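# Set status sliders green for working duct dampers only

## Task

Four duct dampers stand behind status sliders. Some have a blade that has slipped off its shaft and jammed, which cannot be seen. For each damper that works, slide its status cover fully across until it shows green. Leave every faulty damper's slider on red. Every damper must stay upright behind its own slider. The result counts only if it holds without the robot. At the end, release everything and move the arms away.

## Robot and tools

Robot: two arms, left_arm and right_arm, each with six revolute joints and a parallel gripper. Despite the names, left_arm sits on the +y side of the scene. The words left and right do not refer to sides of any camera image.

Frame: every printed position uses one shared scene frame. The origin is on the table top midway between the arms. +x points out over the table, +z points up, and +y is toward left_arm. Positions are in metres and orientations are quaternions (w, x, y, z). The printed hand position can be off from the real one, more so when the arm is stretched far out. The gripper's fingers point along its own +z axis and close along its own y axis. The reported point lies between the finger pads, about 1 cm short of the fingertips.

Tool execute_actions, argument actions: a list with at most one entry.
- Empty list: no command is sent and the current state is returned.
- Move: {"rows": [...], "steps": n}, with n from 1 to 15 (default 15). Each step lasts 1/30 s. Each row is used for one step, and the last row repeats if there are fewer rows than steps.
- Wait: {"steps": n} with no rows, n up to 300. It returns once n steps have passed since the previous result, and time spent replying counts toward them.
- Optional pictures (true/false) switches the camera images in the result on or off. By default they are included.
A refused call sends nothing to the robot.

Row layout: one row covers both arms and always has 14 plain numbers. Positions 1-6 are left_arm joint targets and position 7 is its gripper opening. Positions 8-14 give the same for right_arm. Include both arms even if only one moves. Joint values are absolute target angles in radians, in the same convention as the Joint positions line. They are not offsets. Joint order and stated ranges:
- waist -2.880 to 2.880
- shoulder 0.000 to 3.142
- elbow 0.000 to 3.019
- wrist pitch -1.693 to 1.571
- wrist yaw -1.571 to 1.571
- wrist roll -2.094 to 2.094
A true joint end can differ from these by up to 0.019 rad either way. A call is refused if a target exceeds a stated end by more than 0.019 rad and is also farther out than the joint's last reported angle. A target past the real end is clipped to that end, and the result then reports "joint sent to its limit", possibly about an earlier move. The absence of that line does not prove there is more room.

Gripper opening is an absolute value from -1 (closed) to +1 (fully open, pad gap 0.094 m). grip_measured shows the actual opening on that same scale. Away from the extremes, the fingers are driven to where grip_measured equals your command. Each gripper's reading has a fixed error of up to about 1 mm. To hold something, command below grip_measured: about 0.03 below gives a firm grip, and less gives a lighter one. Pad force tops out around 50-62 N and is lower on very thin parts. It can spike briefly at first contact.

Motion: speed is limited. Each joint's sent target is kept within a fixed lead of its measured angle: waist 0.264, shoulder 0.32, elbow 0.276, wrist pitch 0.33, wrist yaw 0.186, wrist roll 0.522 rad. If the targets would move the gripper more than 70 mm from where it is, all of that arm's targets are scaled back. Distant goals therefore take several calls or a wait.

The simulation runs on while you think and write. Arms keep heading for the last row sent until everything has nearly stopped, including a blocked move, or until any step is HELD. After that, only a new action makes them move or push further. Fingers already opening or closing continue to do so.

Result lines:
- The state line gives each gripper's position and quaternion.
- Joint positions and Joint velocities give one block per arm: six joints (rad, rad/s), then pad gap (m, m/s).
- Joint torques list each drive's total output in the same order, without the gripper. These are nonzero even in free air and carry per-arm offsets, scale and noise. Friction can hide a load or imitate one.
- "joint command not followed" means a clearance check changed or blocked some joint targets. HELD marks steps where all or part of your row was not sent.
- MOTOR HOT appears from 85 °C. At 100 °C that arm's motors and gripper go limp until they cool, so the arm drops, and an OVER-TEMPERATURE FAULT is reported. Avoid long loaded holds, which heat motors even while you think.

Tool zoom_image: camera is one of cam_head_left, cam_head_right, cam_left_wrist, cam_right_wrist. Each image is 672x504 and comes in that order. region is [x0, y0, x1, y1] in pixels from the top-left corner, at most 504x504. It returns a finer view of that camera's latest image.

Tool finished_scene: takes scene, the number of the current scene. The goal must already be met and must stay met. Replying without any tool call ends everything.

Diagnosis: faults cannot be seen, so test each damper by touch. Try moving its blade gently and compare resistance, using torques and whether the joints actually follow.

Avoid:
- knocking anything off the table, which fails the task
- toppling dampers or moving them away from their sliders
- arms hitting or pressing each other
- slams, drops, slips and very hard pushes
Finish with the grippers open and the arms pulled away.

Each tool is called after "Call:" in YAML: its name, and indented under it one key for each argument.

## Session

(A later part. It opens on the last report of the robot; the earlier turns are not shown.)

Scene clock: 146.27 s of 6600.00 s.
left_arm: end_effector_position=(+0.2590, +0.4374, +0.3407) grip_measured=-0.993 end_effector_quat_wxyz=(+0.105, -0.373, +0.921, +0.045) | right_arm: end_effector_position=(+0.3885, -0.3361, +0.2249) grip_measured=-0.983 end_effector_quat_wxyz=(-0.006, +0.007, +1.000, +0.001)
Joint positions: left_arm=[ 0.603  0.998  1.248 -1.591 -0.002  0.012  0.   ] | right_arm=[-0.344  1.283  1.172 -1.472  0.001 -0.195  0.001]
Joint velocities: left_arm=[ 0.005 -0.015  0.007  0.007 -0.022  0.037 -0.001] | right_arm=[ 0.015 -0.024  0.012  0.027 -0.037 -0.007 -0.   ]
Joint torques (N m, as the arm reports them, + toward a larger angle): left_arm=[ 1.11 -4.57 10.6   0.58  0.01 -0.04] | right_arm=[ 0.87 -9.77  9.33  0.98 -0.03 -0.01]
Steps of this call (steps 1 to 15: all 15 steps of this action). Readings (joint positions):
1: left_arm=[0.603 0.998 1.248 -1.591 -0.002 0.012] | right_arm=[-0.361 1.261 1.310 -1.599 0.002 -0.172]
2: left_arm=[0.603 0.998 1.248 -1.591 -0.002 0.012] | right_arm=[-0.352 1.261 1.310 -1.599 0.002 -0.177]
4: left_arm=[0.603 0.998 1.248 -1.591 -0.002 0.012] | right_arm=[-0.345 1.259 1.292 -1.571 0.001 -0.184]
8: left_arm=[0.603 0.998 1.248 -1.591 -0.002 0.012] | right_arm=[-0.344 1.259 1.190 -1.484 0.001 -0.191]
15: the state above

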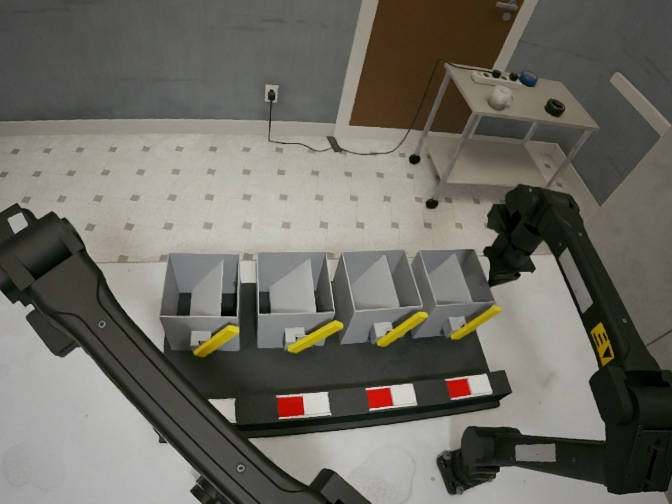

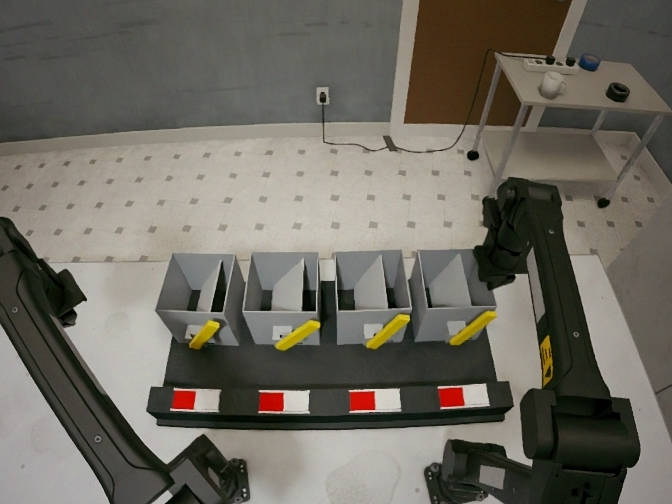

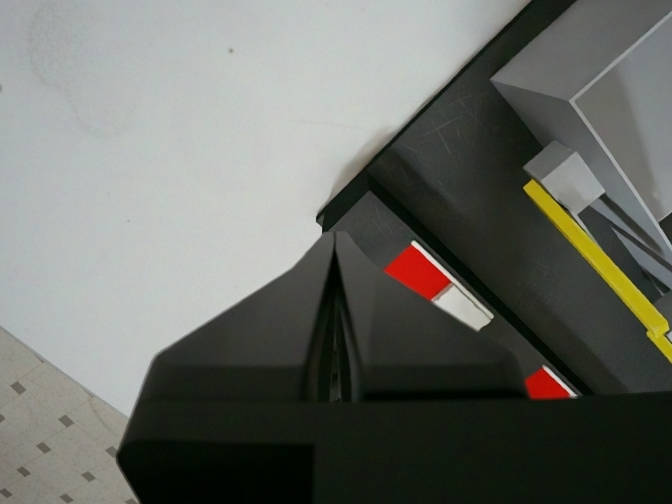

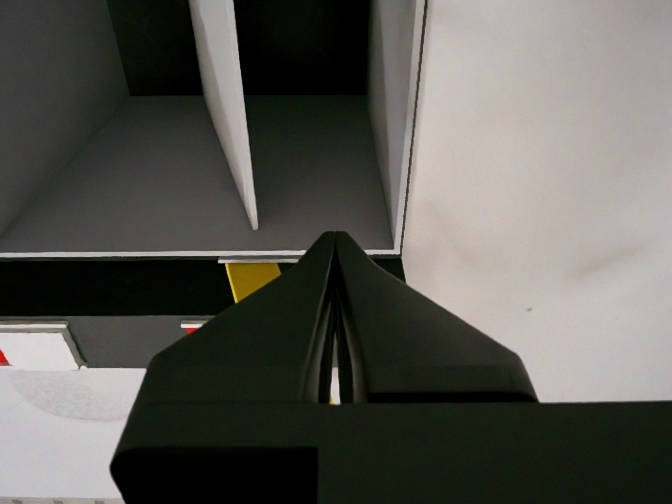

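Gap 256–402, centre 329: fine.

Call:
execute_actions:
  actions:
    - {"rows":[[0.6,1.0,1.25,-1.6,0,0,-1,-0.34,1.285,1.13,-1.4,0,-0.21,-1],[0.6,1.0,1.25,-1.6,0,0,-1,-0.34,1.285,1.13,-1.4,0,-0.21,-1],[0.6,1.0,1.25,-1.6,0,0,-1,-0.34,1.295,1.09,-1.35,0,-0.21,-1],[0.6,1.0,1.25,-1.6,0,0,-1,-0.34,1.295,1.09,-1.35,0,-0.21,-1],[0.6,1.0,1.25,-1.6,0,0,-1,-0.34,1.3,1.045,-1.305,0,-0.21,-1],[0.6,1.0,1.25,-1.6,0,0,-1,-0.34,1.3,1.045,-1.305,0,-0.21,-1],[0.6,1.0,1.25,-1.6,0,0,-1,-0.34,1.3,1.045,-1.305,0,-0.21,-1],[0.6,1.0,1.25,-1.6,0,0,-1,-0.34,1.3,1.045,-1.305,0,-0.21,-1],[0.6,1.0,1.25,-1.6,0,0,-1,-0.34,1.3,1.045,-1.305,0,-0.21,0.5]],"steps":15}
  pictures: false

Call:
execute_actions:
  actions:
    - {"steps":20}

Scene clock: 158.57 s of 6600.00 s.
left_arm: end_effector_position=(+0.2590, +0.4374, +0.3407) grip_measured=-0.993 end_effector_quat_wxyz=(+0.105, -0.373, +0.921, +0.045) | right_arm: end_effector_position=(+0.3850, -0.3343, +0.1695) grip_measured=-0.149 end_effector_quat_wxyz=(-0.005, +0.003, +1.000, -0.001)
Joint positions: left_arm=[ 0.603  0.998  1.248 -1.591 -0.002  0.012  0.   ] | right_arm=[-0.34   1.299  1.039 -1.321  0.003 -0.197  0.04 ]
Joint velocities: left_arm=[-0.015 -0.015  0.017 -0.012 -0.007 -0.066 -0.001] | right_arm=[ 0.005 -0.005  0.017 -0.022  0.051  0.007 -0.001]
Joint torques (N m, as the arm reports them, + toward a larger angle): left_arm=[ 0.84 -4.11 10.36  0.61  0.03 -0.03] | right_arm=[ 0.63 -9.39  8.9   1.06 -0.13 -0.02]
Steps of this call (steps 1 to 15: the robot went on to your last target; steps 16 to 90: nothing new was sent; then 8.80 s passed at rest; steps 91 to 105: all 15 steps of this action). Readings (joint positions):
91: left_arm=[0.603 0.998 1.248 -1.591 -0.002 0.012] | right_arm=[-0.344 1.282 1.167 -1.459 0.001 -0.196]
92: left_arm=[0.603 0.998 1.248 -1.591 -0.002 0.012] | right_arm=[-0.344 1.281 1.159 -1.440 0.001 -0.196]
94: left_arm=[0.603 0.998 1.248 -1.591 -0.002 0.012] | right_arm=[-0.344 1.280 1.129 -1.393 0.001 -0.196]
98: left_arm=[0.603 0.998 1.248 -1.591 -0.002 0.012] | right_arm=[-0.344 1.290 1.053 -1.328 0.001 -0.196]
105: the state above

Scene clock: 159.23 s of 6600.00 s.
left_arm: end_effector_position=(+0.2590, +0.4374, +0.3407) grip_measured=-0.993 end_effector_quat_wxyz=(+0.105, -0.373, +0.921, +0.045) | right_arm: end_effector_position=(+0.3850, -0.3343, +0.1695) grip_measured=-0.149 end_effector_quat_wxyz=(-0.005, +0.003, +1.000, -0.001)
Joint positions: left_arm=[ 0.603  0.998  1.248 -1.591 -0.002  0.012  0.   ] | right_arm=[-0.34   1.299  1.039 -1.321  0.003 -0.197  0.04 ]
Joint velocities: left_arm=[-0.005 -0.005 -0.007  0.002  0.007  0.022 -0.001] | right_arm=[-0.015 -0.005  0.007  0.002 -0.051  0.007 -0.   ]
Joint torques (N m, as the arm reports them, + toward a larger angle): left_arm=[ 0.71 -4.72 10.23  0.52  0.05 -0.07] | right_arm=[ 0.62 -9.42  8.84  1.08 -0.13  0.01]
Steps of this call (steps 1 to 15: the robot went on to your last target; steps 16 to 20: nothing new was sent). Readings (joint positions):
1: left_arm=[0.603 0.998 1.248 -1.591 -0.002 0.012] | right_arm=[-0.340 1.299 1.039 -1.321 0.003 -0.197]
2: left_arm=[0.603 0.998 1.248 -1.591 -0.002 0.012] | right_arm=[-0.340 1.299 1.039 -1.321 0.003 -0.197]
4: left_arm=[0.603 0.998 1.248 -1.591 -0.002 0.012] | right_arm=[-0.340 1.299 1.039 -1.321 0.003 -0.197]
8: left_arm=[0.603 0.998 1.248 -1.591 -0.002 0.012] | right_arm=[-0.340 1.299 1.039 -1.321 0.003 -0.197]
20: the state above
All arms were judged still, so your last target was given up. Only a new action makes them travel on or press farther. Fingers that are still opening or closing keep moving.

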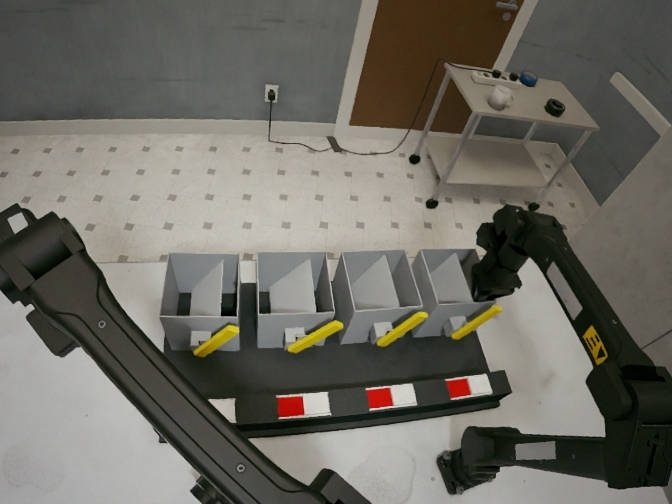

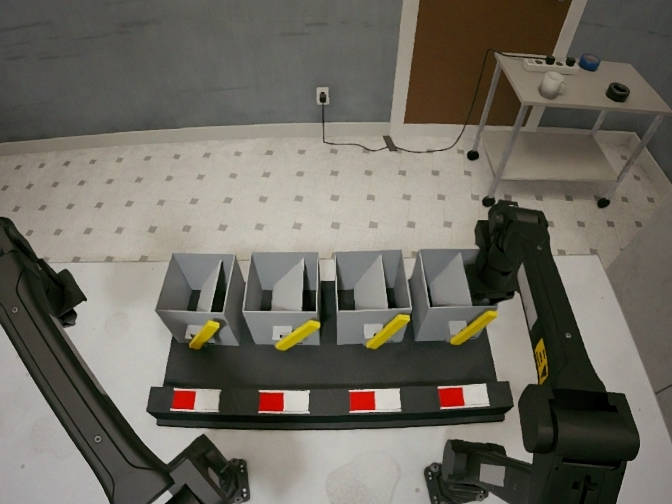

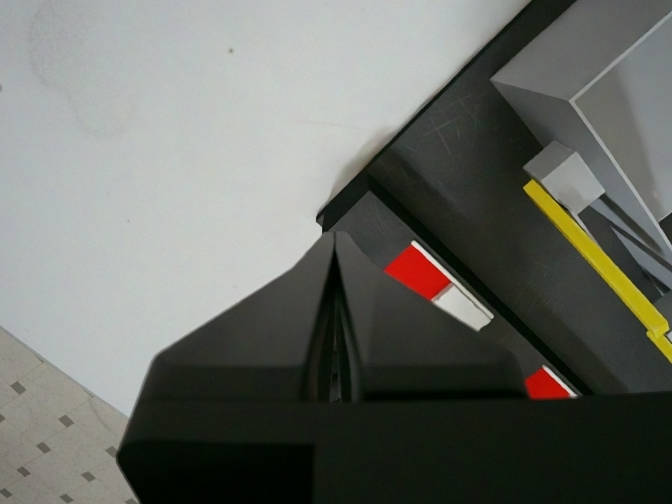

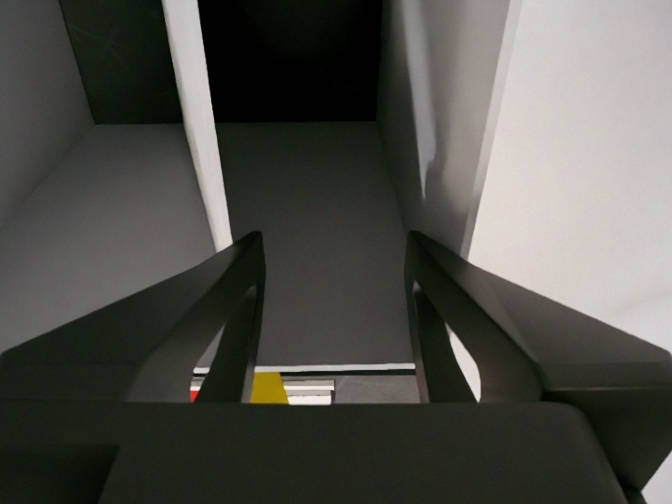

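Call:
execute_actions:
  actions:
    - {"rows":[[0.8,0.9,1.25,-1.6,0,0,-1,-0.34,1.3,1.045,-1.305,0,-0.21,-1],[0.9,0.9,1.25,-1.6,0,0,-1,-0.34,1.3,1.045,-1.305,0,-0.21,-1],[1,0.9,1.25,-1.6,0,0,-1,-0.34,1.3,1.045,-1.305,0,-0.21,-1],[1,0.9,1.25,-1.6,0,0,-1,-0.34,1.3,1.045,-1.305,0,-0.21,-1],[1,0.9,1.25,-1.6,0,0,-1,-0.34,1.3,1.045,-1.305,0,-0.21,-1],[1,0.9,1.25,-1.6,0,0,-1,-0.34,1.285,1.18,-1.45,0,-0.21,-1],[1,0.9,1.25,-1.6,0,0,-1,-0.34,1.285,1.18,-1.45,0,-0.21,-1],[1,0.9,1.25,-1.6,0,0,-1,-0.34,1.22,1.36,-1.62,0,-0.21,-1]],"steps":15}
  pictures: false

Call:
execute_actions:
  actions:
    - {"rows":[[1,0.9,1.25,-1.6,0,0,-1,-0.34,1.15,1.36,-1.62,0,0,-1],[1,0.9,1.25,-1.6,0,0,-1,-0.34,1.15,1.36,-1.62,0,0,-1],[1,0.9,1.25,-1.6,0,0,-1,-0.34,1.15,1.36,-1.62,0,0,-1],[1,0.9,1.25,-1.6,0,0,-1,0.985,1.15,1.3,-1.62,0,1.12,-1]],"steps":15}
  pictures: false

Call:
execute_actions:
  actions:
    - {"steps":20}
  pictures: false

Call:
execute_actions:
  actions:
    - {"rows":[[1,0.9,1.25,-1.6,0,0,-1,0.985,1.206,1.25,-1.59,0,1.12,-1],[1,0.9,1.25,-1.6,0,0,-1,0.985,1.22,1.17,-1.5,0,1.12,-1],[1,0.9,1.25,-1.6,0,0,-1,0.985,1.23,1.1,-1.42,0,1.12,-1],[1,0.9,1.25,-1.6,0,0,-1,0.985,1.245,1.03,-1.33,0,1.12,-1],[1,0.9,1.25,-1.6,0,0,-1,0.985,1.255,0.98,-1.27,0,1.12,-1]],"steps":15}

Scene clock: 180.63 s of 6600.00 s.
left_arm: end_effector_position=(+0.1504, +0.4804, +0.3659) grip_measured=-0.993 end_effector_quat_wxyz=(+0.135, -0.547, +0.821, +0.093) | right_arm: end_effector_position=(+0.3840, -0.3339, +0.2787) grip_measured=-0.983 end_effector_quat_wxyz=(+0.008, +0.003, +1.000, -0.003)
Joint positions: left_arm=[ 1.003  0.89   1.24  -1.591 -0.002  0.008  0.   ] | right_arm=[-0.34   1.247  1.282 -1.59   0.003 -0.197  0.001]
Joint velocities: left_arm=[-0.015  0.044 -0.002 -0.007 -0.081 -0.007 -0.   ] | right_arm=[ 0.005 -0.366  0.745 -0.281 -0.022 -0.051 -0.001]
Joint torques (N m, as the arm reports them, + toward a larger angle): left_arm=[ 0.96 -2.59 10.83  0.79  0.01 -0.01] | right_arm=[  0.56 -10.1   11.19   0.32  -0.09   0.01]
Steps of this call (steps 1 to 90: nothing new was sent; then 17.90 s passed at rest; steps 91 to 105: all 15 steps of this action). Readings (joint positions):
91: left_arm=[0.620 0.991 1.247 -1.591 0.007 0.012] | right_arm=[-0.340 1.299 1.039 -1.320 0.003 -0.197]
92: left_arm=[0.668 0.982 1.243 -1.591 0.008 0.012] | right_arm=[-0.340 1.299 1.039 -1.319 0.003 -0.197]
94: left_arm=[0.824 0.951 1.240 -1.591 0.007 0.012] | right_arm=[-0.340 1.299 1.039 -1.317 0.003 -0.197]
98: left_arm=[1.037 0.900 1.240 -1.591 -0.006 0.009] | right_arm=[-0.340 1.300 1.086 -1.421 0.003 -0.197]
105: the state above

Scene clock: 181.13 s of 6600.00 s.
left_arm: end_effector_position=(+0.1507, +0.4811, +0.3650) grip_measured=-0.993 end_effector_quat_wxyz=(+0.134, -0.547, +0.821, +0.092) | right_arm: end_effector_position=(+0.3134, -0.0621, +0.3185) grip_measured=-0.983 end_effector_quat_wxyz=(+0.045, +0.084, +0.995, +0.038)
Joint positions: left_arm=[ 1.003  0.893  1.24  -1.591 -0.002  0.008  0.   ] | right_arm=[ 0.497  1.157  1.31  -1.605  0.002  0.802  0.001]
Joint velocities: left_arm=[-0.015 -0.005 -0.012 -0.002  0.007 -0.11  -0.   ] | right_arm=[ 2.339  0.122 -0.056 -0.002 -0.022  1.59   0.001]
Joint torques (N m, as the arm reports them, + toward a larger angle): left_arm=[ 0.63 -2.88 11.09  0.8  -0.01 -0.02] | right_arm=[ 0.52 -8.86  8.62  0.32  0.1   0.3 ]
Steps of this call (steps 1 to 15: all 15 steps of this action). Readings (joint positions):
1: left_arm=[1.003 0.891 1.240 -1.591 -0.002 0.008] | right_arm=[-0.340 1.229 1.302 -1.595 0.002 -0.167]
2: left_arm=[1.003 0.892 1.240 -1.591 -0.002 0.008] | right_arm=[-0.340 1.209 1.312 -1.596 0.002 -0.136]
4: left_arm=[1.003 0.893 1.240 -1.591 -0.002 0.008] | right_arm=[-0.322 1.163 1.318 -1.601 0.010 -0.041]
8: left_arm=[1.003 0.893 1.240 -1.591 -0.002 0.008] | right_arm=[-0.067 1.123 1.318 -1.605 0.007 0.277]
15: the state above

Scene clock: 181.80 s of 6600.00 s.
left_arm: end_effector_position=(+0.1507, +0.4811, +0.3650) grip_measured=-0.993 end_effector_quat_wxyz=(+0.134, -0.547, +0.821, +0.092) | right_arm: end_effector_position=(+0.1871, +0.0413, +0.3166) grip_measured=-0.983 end_effector_quat_wxyz=(+0.024, -0.009, +0.998, +0.049)
Joint positions: left_arm=[ 1.003  0.893  1.24  -1.591 -0.002  0.008  0.   ] | right_arm=[ 0.984  1.159  1.306 -1.61  -0.001  1.101  0.001]
Joint velocities: left_arm=[-0.005 -0.005 -0.002 -0.002  0.022 -0.007  0.001] | right_arm=[-0.015 -0.015 -0.012 -0.017 -0.007  0.007 -0.001]
Joint torques (N m, as the arm reports them, + toward a larger angle): left_arm=[ 0.55 -3.02 11.06  0.69  0.04 -0.07] | right_arm=[ 0.55 -8.46  8.23  0.35  0.2   0.27]
Steps of this call (steps 1 to 20: the robot went on to your last target). Readings (joint positions):
1: left_arm=[1.003 0.893 1.240 -1.591 -0.002 0.008] | right_arm=[0.579 1.161 1.308 -1.605 0.002 0.850]
2: left_arm=[1.003 0.893 1.240 -1.591 -0.002 0.008] | right_arm=[0.660 1.164 1.308 -1.605 0.001 0.891]
4: left_arm=[1.003 0.893 1.240 -1.591 -0.002 0.008] | right_arm=[0.823 1.167 1.306 -1.605 0.001 0.955]
8: left_arm=[1.003 0.893 1.240 -1.591 -0.002 0.008] | right_arm=[1.029 1.166 1.306 -1.606 -0.006 1.041]
20: the state above

Scene clock: 182.30 s of 6600.00 s.
left_arm: end_effector_position=(+0.1507, +0.4811, +0.3650) grip_measured=-0.993 end_effector_quat_wxyz=(+0.134, -0.547, +0.821, +0.092) | right_arm: end_effector_position=(+0.1853, +0.0376, +0.1453) grip_measured=-0.983 end_effector_quat_wxyz=(-0.009, -0.008, +1.000, -0.016)
Joint positions: left_arm=[ 1.003  0.893  1.24  -1.591 -0.002  0.008  0.   ] | right_arm=[ 0.984  1.284  0.959 -1.282 -0.001  1.105  0.001]
Joint velocities: left_arm=[-0.015 -0.005 -0.017  0.002 -0.037  0.081  0.   ] | right_arm=[-0.024 -0.171  0.012  0.071  0.022 -0.022  0.   ]
Joint torques (N m, as the arm reports them, + toward a larger angle): left_arm=[ 1.41 -2.62 10.94  0.65  0.03 -0.02] | right_arm=[  0.73 -11.07   9.63   0.87   0.21   0.28]
Steps of this call (steps 1 to 15: all 15 steps of this action). Readings (joint positions):
1: left_arm=[1.003 0.893 1.240 -1.591 -0.002 0.008] | right_arm=[0.984 1.160 1.301 -1.607 -0.001 1.102]
2: left_arm=[1.003 0.893 1.240 -1.591 -0.002 0.008] | right_arm=[0.984 1.160 1.281 -1.585 -0.001 1.103]
4: left_arm=[1.003 0.893 1.240 -1.591 -0.002 0.008] | right_arm=[0.984 1.163 1.205 -1.502 -0.001 1.103]
8: left_arm=[1.003 0.893 1.240 -1.591 -0.002 0.008] | right_arm=[0.984 1.217 1.030 -1.333 -0.001 1.104]
15: the state above

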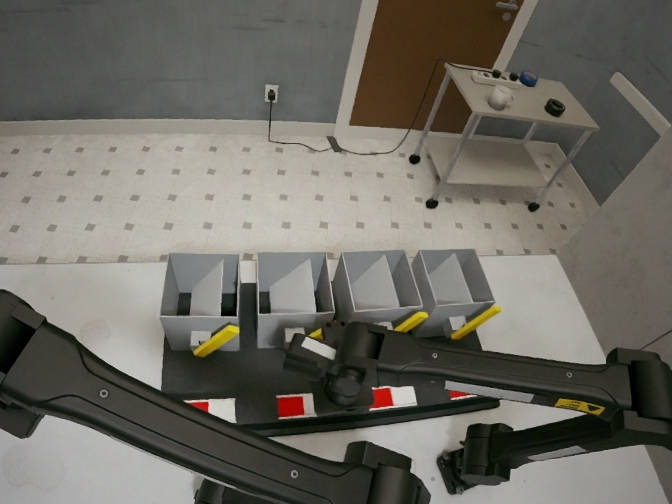

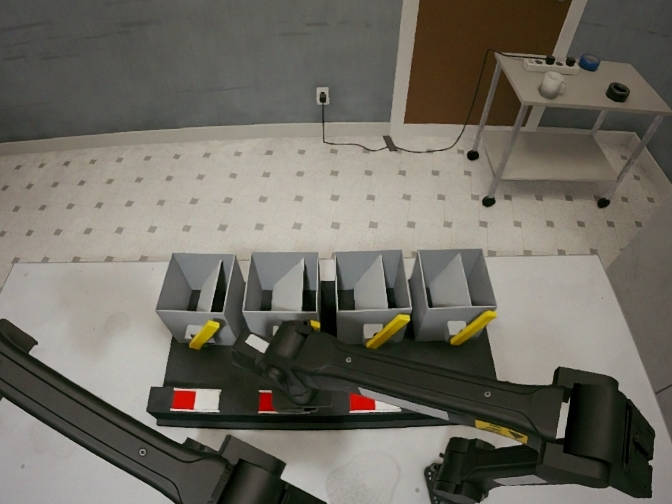

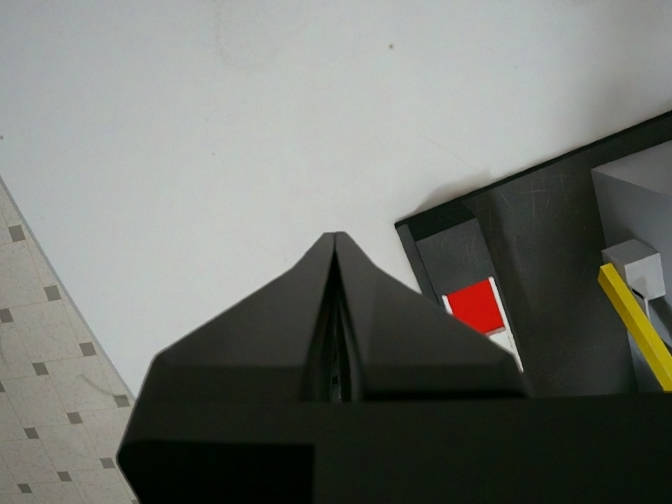

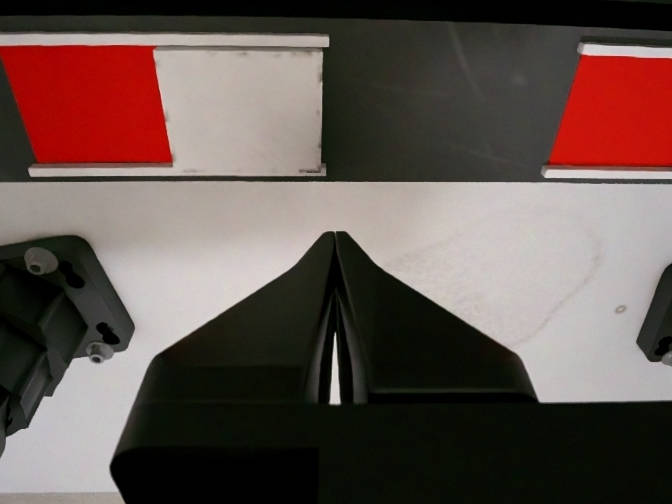

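Call:
execute_actions:
  actions:
    - {"rows":[[1,0.9,1.25,-1.6,0,0,-1,0.943,1.255,0.98,-1.27,0,1.1,-1],[1,0.9,1.25,-1.6,0,0,-1,0.943,1.255,0.98,-1.27,0,1.1,-1],[1,0.9,1.25,-1.6,0,0,-1,0.943,1.255,0.98,-1.27,0,1.1,-1],[1,0.9,1.25,-1.6,0,0,-1,0.943,1.255,0.98,-1.27,0,1.1,-1],[1,0.9,1.25,-1.6,0,0,-1,0.943,1.27,0.93,-1.21,0,1.1,-1],[1,0.9,1.25,-1.6,0,0,-1,0.943,1.27,0.93,-1.21,0,1.1,-1],[1,0.9,1.25,-1.6,0,0,-1,0.943,1.285,0.89,-1.16,0,1.1,-1]],"steps":15}

Scene clock: 195.90 s of 6600.00 s.
left_arm: end_effector_position=(+0.1507, +0.4811, +0.3650) grip_measured=-0.993 end_effector_quat_wxyz=(+0.134, -0.547, +0.821, +0.092) | right_arm: end_effector_position=(+0.1974, +0.0315, +0.1203) grip_measured=-0.983 end_effector_quat_wxyz=(-0.000, +0.013, +1.000, +0.001)
Joint positions: left_arm=[ 1.003  0.893  1.24  -1.591 -0.002  0.008  0.   ] | right_arm=[ 0.943  1.284  0.889 -1.174 -0.001  1.106  0.001]
Joint velocities: left_arm=[ 0.005 -0.005 -0.002 -0.002  0.051  0.007 -0.001] | right_arm=[-0.005 -0.005  0.002  0.027  0.051  0.007 -0.   ]
Joint torques (N m, as the arm reports them, + toward a larger angle): left_arm=[ 1.26 -2.84 10.94  0.81  0.03 -0.01] | right_arm=[ 0.49 -9.25  8.13  0.69  0.21  0.09]
Steps of this call (steps 1 to 30: the robot went on to your last target; steps 31 to 90: nothing new was sent; then 10.10 s passed at rest; steps 91 to 105: all 15 steps of this action). Readings (joint positions):
91: left_arm=[1.003 0.893 1.240 -1.591 -0.002 0.008] | right_arm=[0.981 1.258 0.959 -1.281 -0.001 1.106]
92: left_arm=[1.003 0.893 1.240 -1.591 -0.002 0.008] | right_arm=[0.974 1.258 0.959 -1.281 -0.001 1.106]
94: left_arm=[1.003 0.893 1.240 -1.591 -0.002 0.008] | right_arm=[0.957 1.258 0.959 -1.281 -0.001 1.106]
98: left_arm=[1.003 0.893 1.240 -1.591 -0.002 0.008] | right_arm=[0.943 1.260 0.927 -1.202 -0.001 1.106]
105: the state above

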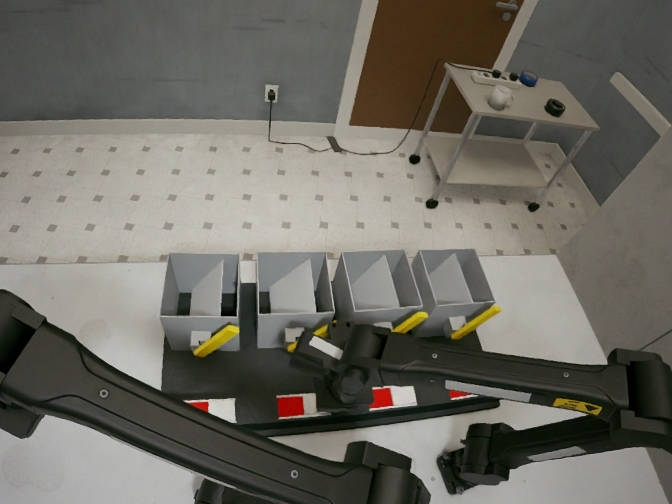

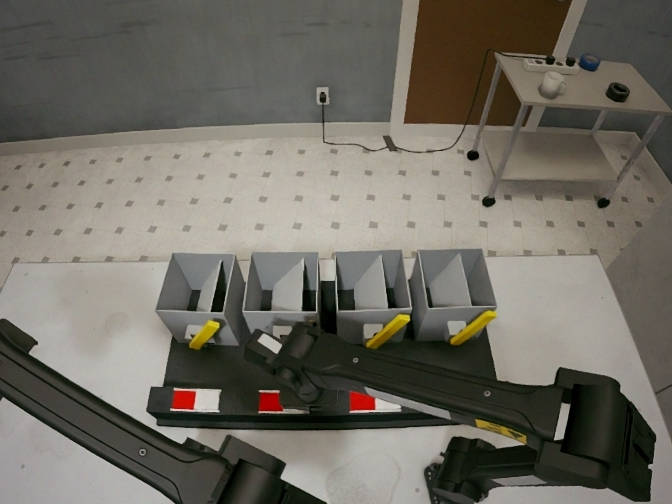

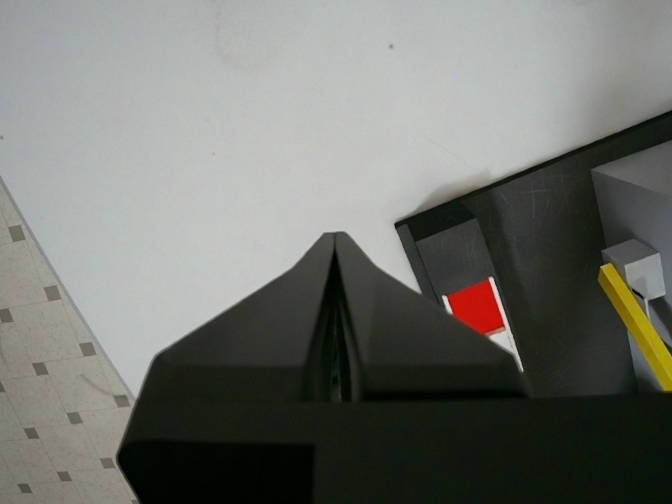

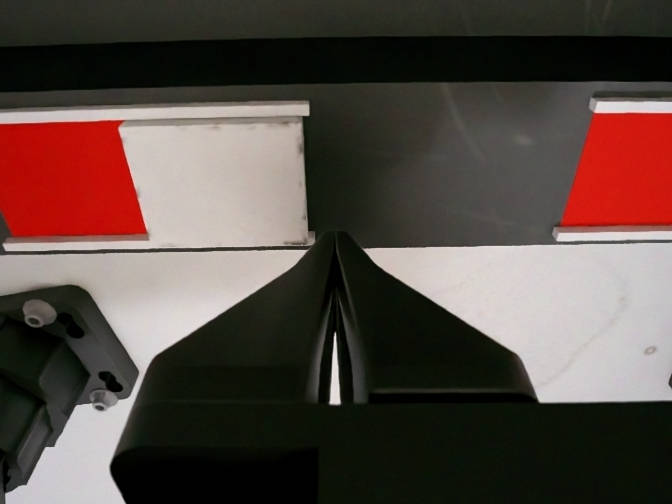

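Call:
execute_actions:
  actions:
    - {"rows":[[1,0.9,1.25,-1.6,0,0,-1,0.943,1.292,0.86,-1.13,0,1.1,-1],[1,0.9,1.25,-1.6,0,0,-1,0.943,1.292,0.86,-1.13,0,1.1,-1],[1,0.9,1.25,-1.6,0,0,-1,0.943,1.298,0.835,-1.1,0,1.1,-1]],"steps":15}

Scene clock: 203.77 s of 6600.00 s.
left_arm: end_effector_position=(+0.1507, +0.4811, +0.3650) grip_measured=-0.993 end_effector_quat_wxyz=(+0.134, -0.547, +0.821, +0.092) | right_arm: end_effector_position=(+0.1943, +0.0257, +0.0991) grip_measured=-0.983 end_effector_quat_wxyz=(+0.000, +0.013, +1.000, +0.001)
Joint positions: left_arm=[ 1.003  0.893  1.24  -1.591 -0.002  0.008  0.   ] | right_arm=[ 0.943  1.292  0.835 -1.112 -0.001  1.106  0.001]
Joint velocities: left_arm=[-0.005  0.005 -0.002 -0.007 -0.037  0.022 -0.   ] | right_arm=[-0.005 -0.005  0.007  0.012  0.066  0.037 -0.   ]
Joint torques (N m, as the arm reports them, + toward a larger angle): left_arm=[ 0.86 -2.16 11.05  0.71 -0.04 -0.05] | right_arm=[ 0.57 -7.66  7.62  0.94  0.2   0.09]
Steps of this call (steps 1 to 15: the robot went on to your last target; steps 16 to 90: nothing new was sent; then 4.37 s passed at rest; steps 91 to 105: all 15 steps of this action). Readings (joint positions):
91: left_arm=[1.003 0.893 1.240 -1.591 -0.002 0.008] | right_arm=[0.943 1.284 0.886 -1.166 -0.001 1.106]
92: left_arm=[1.003 0.893 1.240 -1.591 -0.002 0.008] | right_arm=[0.943 1.284 0.882 -1.155 -0.001 1.106]
94: left_arm=[1.003 0.893 1.240 -1.591 -0.002 0.008] | right_arm=[0.943 1.284 0.862 -1.128 -0.001 1.106]
98: left_arm=[1.003 0.893 1.240 -1.591 -0.002 0.008] | right_arm=[0.943 1.290 0.837 -1.116 -0.001 1.106]
105: the state above

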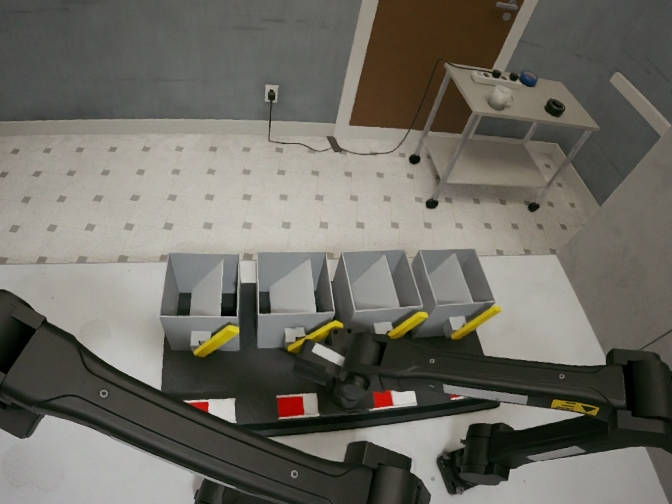

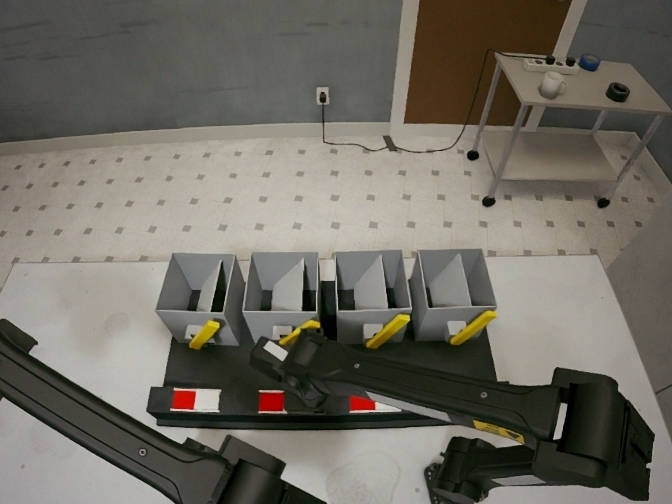

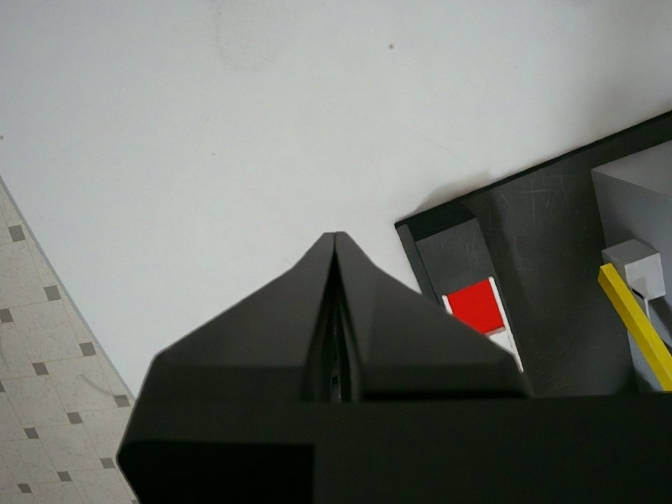

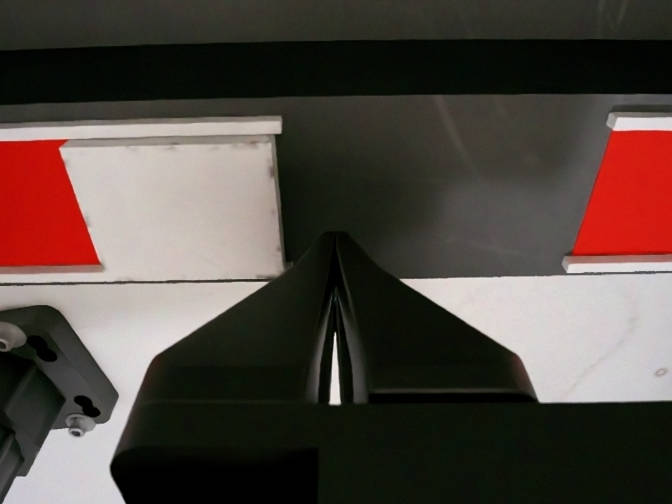

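Call:
execute_actions:
  actions:
    - {"rows":[[1,0.9,1.25,-1.6,0,0,-1,0.941,1.318,0.836,-1.095,0,1.1,-1],[1,0.9,1.25,-1.6,0,0,-1,0.941,1.318,0.836,-1.095,0,1.1,-1],[1,0.9,1.25,-1.6,0,0,-1,0.941,1.318,0.836,-1.095,0,1.1,-1],[1,0.9,1.25,-1.6,0,0,-1,0.941,1.318,0.836,-1.095,0,1.1,-1],[1,0.9,1.25,-1.6,0,0,-1,0.953,1.341,0.862,-1.095,0,1.11,-1],[1,0.9,1.25,-1.6,0,0,-1,0.953,1.341,0.862,-1.095,0,1.11,-1],[1,0.9,1.25,-1.6,0,0,-1,0.965,1.364,0.887,-1.095,0,1.12,-1],[1,0.9,1.25,-1.6,0,0,-1,0.965,1.364,0.887,-1.095,0,1.12,-1],[1,0.9,1.25,-1.6,0,0,-1,0.977,1.387,0.912,-1.095,0,1.135,-1],[1,0.9,1.25,-1.6,0,0,-1,0.977,1.387,0.912,-1.095,0,1.135,-1],[1,0.9,1.25,-1.6,0,0,-1,0.989,1.41,0.937,-1.095,0,1.15,-1]],"steps":15}

Scene clock: 219.20 s of 6600.00 s.
left_arm: end_effector_position=(+0.1507, +0.4811, +0.3650) grip_measured=-0.993 end_effector_quat_wxyz=(+0.134, -0.547, +0.821, +0.092) | right_arm: end_effector_position=(+0.1954, +0.0522, +0.0912) grip_measured=-0.984 end_effector_quat_wxyz=(-0.003, +0.006, +1.000, -0.011)
Joint positions: left_arm=[ 1.003  0.893  1.24  -1.591 -0.002  0.008  0.   ] | right_arm=[ 0.979  1.384  0.898 -1.108  0.004  1.126  0.001]
Joint velocities: left_arm=[-0.005  0.005 -0.007 -0.002 -0.007 -0.007 -0.   ] | right_arm=[ 0.044  0.063  0.076  0.002 -0.051  0.051  0.   ]
Joint torques (N m, as the arm reports them, + toward a larger angle): left_arm=[ 0.89 -2.79 11.    0.81  0.06 -0.04] | right_arm=[ 0.56 -7.93 10.09  0.92 -0.05  0.32]
Steps of this call (steps 1 to 15: the robot went on to your last target; steps 16 to 90: nothing new was sent; then 11.93 s passed at rest; steps 91 to 105: all 15 steps of this action). Readings (joint positions):
91: left_arm=[1.003 0.893 1.240 -1.591 -0.002 0.008] | right_arm=[0.943 1.293 0.835 -1.112 -0.001 1.106]
92: left_arm=[1.003 0.893 1.240 -1.591 -0.002 0.008] | right_arm=[0.943 1.295 0.835 -1.110 -0.001 1.106]
94: left_arm=[1.003 0.893 1.240 -1.591 -0.002 0.008] | right_arm=[0.943 1.302 0.835 -1.108 -0.001 1.106]
98: left_arm=[1.003 0.893 1.240 -1.591 -0.002 0.008] | right_arm=[0.948 1.327 0.843 -1.107 0.000 1.106]
105: the state above

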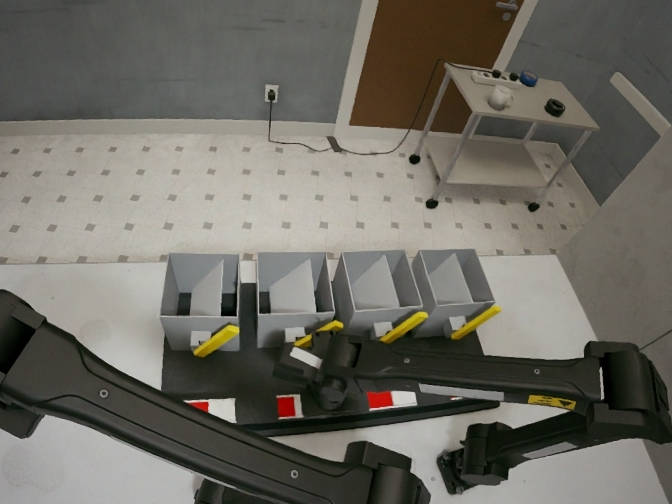

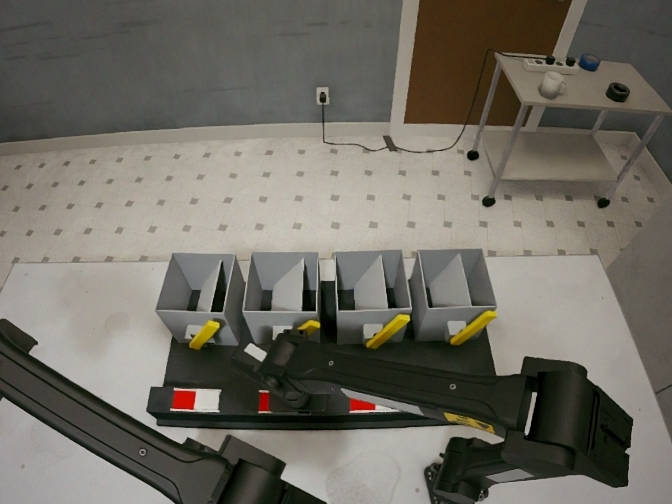

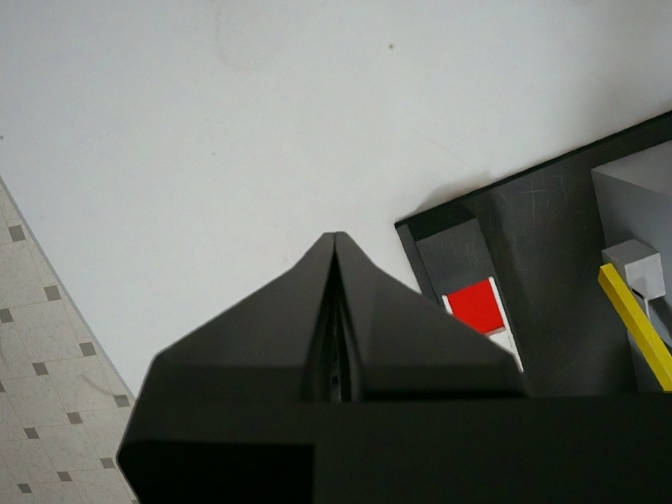

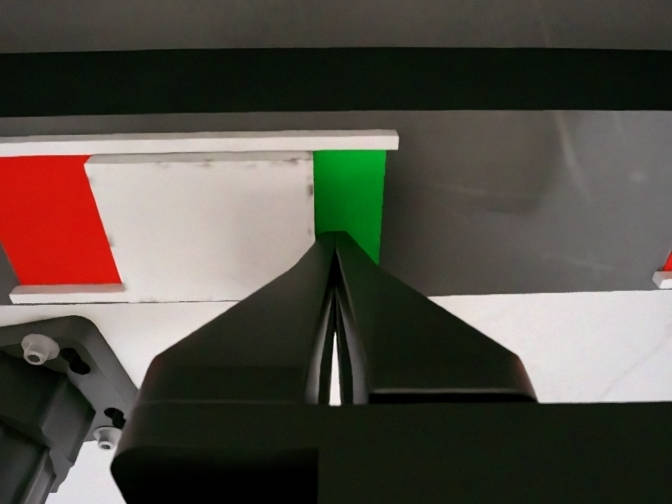

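Call:
execute_actions:
  actions:
    - {"rows":[[1,0.9,1.25,-1.6,0,0,-1,0.989,1.41,0.945,-1.095,0,1.15,-1],[1,0.9,1.25,-1.6,0,0,-1,0.989,1.41,0.945,-1.095,0,1.15,-1],[1,0.9,1.25,-1.6,0,0,-1,0.989,1.41,0.945,-1.095,0,1.15,-1],[1,0.9,1.25,-1.6,0,0,-1,0.989,1.41,0.945,-1.095,0,1.15,-1],[1,0.9,1.25,-1.6,0,0,-1,0.998,1.426,0.962,-1.095,0,1.16,-1]],"steps":15}

Scene clock: 224.43 s of 6600.00 s.
left_arm: end_effector_position=(+0.1507, +0.4811, +0.3650) grip_measured=-0.993 end_effector_quat_wxyz=(+0.134, -0.547, +0.821, +0.092) | right_arm: end_effector_position=(+0.1954, +0.0594, +0.0913) grip_measured=-0.984 end_effector_quat_wxyz=(-0.003, +0.009, +1.000, -0.011)
Joint positions: left_arm=[ 1.003  0.893  1.24  -1.591 -0.002  0.008  0.   ] | right_arm=[ 0.988  1.4    0.915 -1.108  0.004  1.143  0.001]
Joint velocities: left_arm=[-0.005 -0.005  0.007 -0.002 -0.037 -0.007 -0.001] | right_arm=[-0.005 -0.005 -0.007 -0.002 -0.022  0.081  0.   ]
Joint torques (N m, as the arm reports them, + toward a larger angle): left_arm=[ 1.14 -2.86 10.92  0.79  0.03  0.02] | right_arm=[ 1.53 -7.91 11.    0.95 -0.03  0.33]
Steps of this call (steps 1 to 15: the robot went on to your last target; steps 16 to 90: nothing new was sent; then 1.73 s passed at rest; steps 91 to 105: all 15 steps of this action). Readings (joint positions):
91: left_arm=[1.003 0.893 1.240 -1.591 -0.002 0.008] | right_arm=[0.980 1.385 0.899 -1.108 0.004 1.134]
92: left_arm=[1.003 0.893 1.240 -1.591 -0.002 0.008] | right_arm=[0.980 1.385 0.899 -1.108 0.004 1.134]
94: left_arm=[1.003 0.893 1.240 -1.591 -0.002 0.008] | right_arm=[0.980 1.385 0.899 -1.108 0.004 1.134]
98: left_arm=[1.003 0.893 1.240 -1.591 -0.002 0.008] | right_arm=[0.985 1.395 0.910 -1.108 0.004 1.139]
105: the state above

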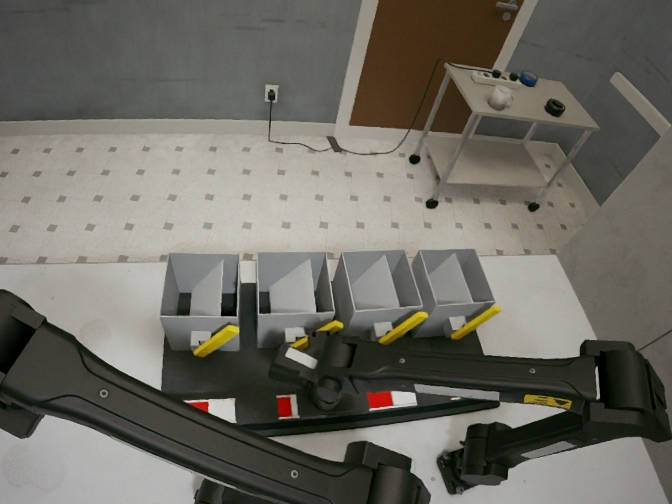

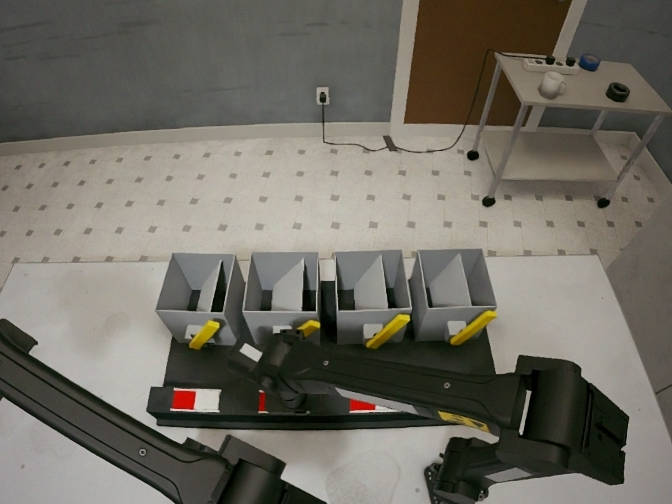

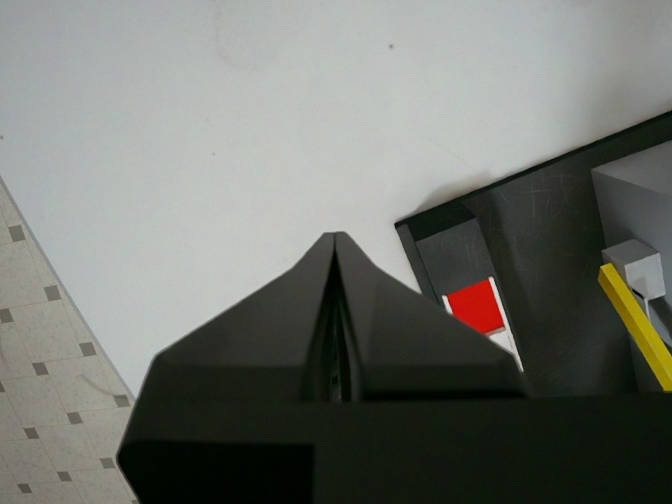

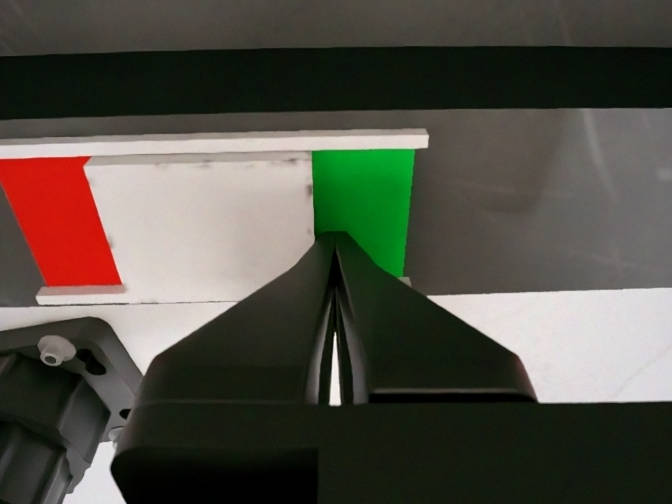

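Call:
execute_actions:
  actions:
    - {"rows":[[1,0.9,1.25,-1.6,0,0,-1,1.0,1.426,0.97,-1.095,0,1.16,-1],[1,0.9,1.25,-1.6,0,0,-1,1.0,1.426,0.97,-1.095,0,1.16,-1],[1,0.9,1.25,-1.6,0,0,-1,1.0,1.426,0.97,-1.095,0,1.16,-1],[1,0.9,1.25,-1.6,0,0,-1,1.01,1.442,0.988,-1.095,0,1.17,-1],[1,0.9,1.25,-1.6,0,0,-1,1.01,1.442,0.988,-1.095,0,1.17,-1],[1,0.9,1.25,-1.6,0,0,-1,1.01,1.442,0.988,-1.095,0,1.17,-1],[1,0.9,1.25,-1.6,0,0,-1,1.02,1.457,1.005,-1.095,0,1.18,-1]],"steps":15}
  pictures: false

Call:
execute_actions:
  actions:
    - {"steps":15}

Scene clock: 230.40 s of 6600.00 s.
left_arm: end_effector_position=(+0.1507, +0.4811, +0.3650) grip_measured=-0.993 end_effector_quat_wxyz=(+0.134, -0.547, +0.821, +0.092) | right_arm: end_effector_position=(+0.1949, +0.0775, +0.0917) grip_measured=-0.984 end_effector_quat_wxyz=(-0.002, +0.008, +1.000, -0.010)
Joint positions: left_arm=[ 1.003  0.893  1.24  -1.591 -0.002  0.008  0.   ] | right_arm=[ 1.01   1.44   0.957 -1.108  0.004  1.162  0.001]
Joint velocities: left_arm=[-0.005 -0.005 -0.002  0.002 -0.051 -0.051 -0.001] | right_arm=[-0.015  0.005 -0.042 -0.007 -0.037  0.022 -0.001]
Joint torques (N m, as the arm reports them, + toward a larger angle): left_arm=[ 1.46 -2.5  10.86  0.84 -0.03 -0.05] | right_arm=[ 2.26 -9.66 11.18  0.86 -0.02  0.29]
Steps of this call (steps 1 to 15: the robot went on to your last target; steps 16 to 90: nothing new was sent; then 2.47 s passed at rest; steps 91 to 105: all 15 steps of this action). Readings (joint positions):
91: left_arm=[1.003 0.893 1.240 -1.591 -0.002 0.008] | right_arm=[0.988 1.400 0.915 -1.108 0.004 1.143]
92: left_arm=[1.003 0.893 1.240 -1.591 -0.002 0.008] | right_arm=[0.988 1.401 0.916 -1.108 0.004 1.143]
94: left_arm=[1.003 0.893 1.240 -1.591 -0.002 0.008] | right_arm=[0.989 1.403 0.919 -1.108 0.004 1.145]
98: left_arm=[1.003 0.893 1.240 -1.591 -0.002 0.008] | right_arm=[1.000 1.424 0.940 -1.108 0.004 1.154]
105: the state above

Scene clock: 230.90 s of 6600.00 s.
left_arm: end_effector_position=(+0.1507, +0.4811, +0.3650) grip_measured=-0.993 end_effector_quat_wxyz=(+0.134, -0.547, +0.821, +0.092) | right_arm: end_effector_position=(+0.1949, +0.0775, +0.0917) grip_measured=-0.984 end_effector_quat_wxyz=(-0.002, +0.009, +1.000, -0.010)
Joint positions: left_arm=[ 1.003  0.893  1.24  -1.591 -0.002  0.008  0.   ] | right_arm=[ 1.01   1.44   0.957 -1.108  0.004  1.164  0.001]
Joint velocities: left_arm=[ 0.005 -0.005  0.007 -0.002 -0.11  -0.007 -0.001] | right_arm=[-0.015 -0.005 -0.007 -0.007 -0.022  0.037 -0.   ]
Joint torques (N m, as the arm reports them, + toward a larger angle): left_arm=[ 1.29 -2.41 10.81  0.75  0.02 -0.01] | right_arm=[ 1.43 -9.4  11.15  0.94 -0.03  0.3 ]
Steps of this call (steps 1 to 15: the robot went on to your last target). Readings (joint positions):
1: left_arm=[1.003 0.893 1.240 -1.591 -0.002 0.008] | right_arm=[1.010 1.440 0.957 -1.108 0.004 1.163]
2: left_arm=[1.003 0.893 1.240 -1.591 -0.002 0.008] | right_arm=[1.010 1.440 0.957 -1.108 0.004 1.163]
4: left_arm=[1.003 0.893 1.240 -1.591 -0.002 0.008] | right_arm=[1.010 1.440 0.957 -1.108 0.004 1.164]
8: left_arm=[1.003 0.893 1.240 -1.591 -0.002 0.008] | right_arm=[1.010 1.440 0.957 -1.108 0.004 1.164]
15: the state above
All arms were judged still, so your last target was given up. Only a new action makes them travel on or press farther. Fingers that are still opening or closing keep moving.

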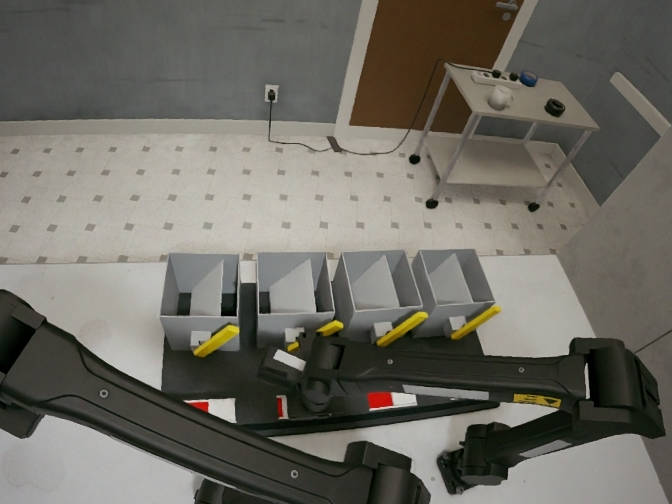

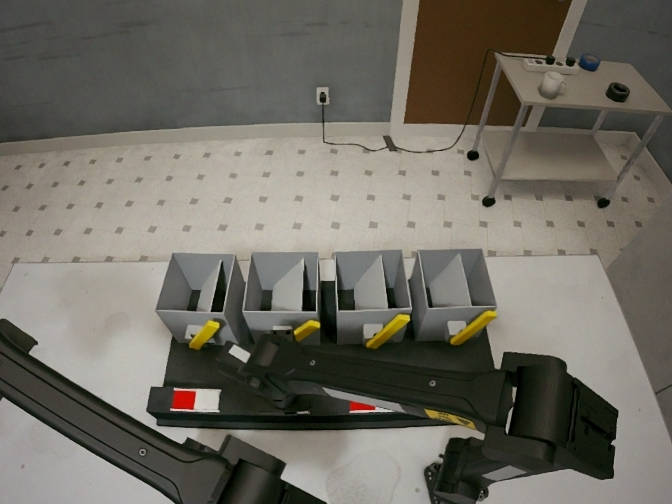

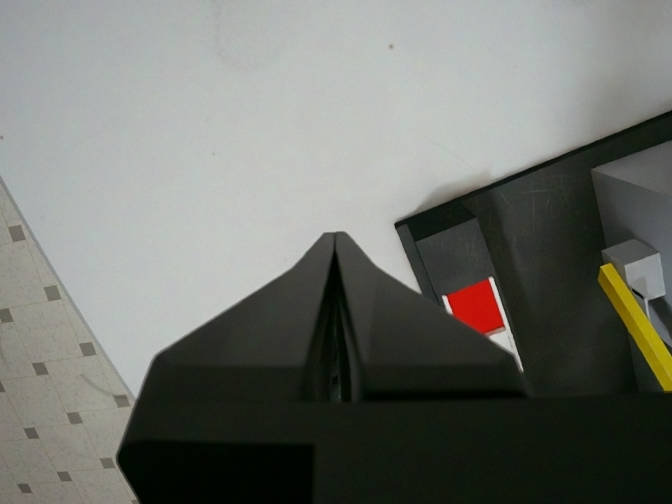

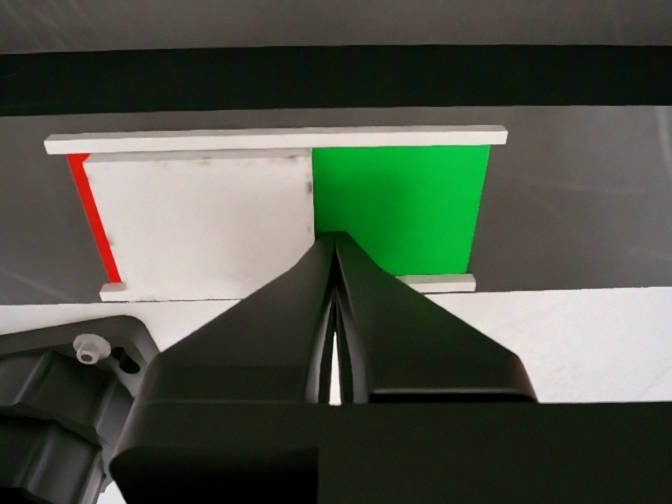

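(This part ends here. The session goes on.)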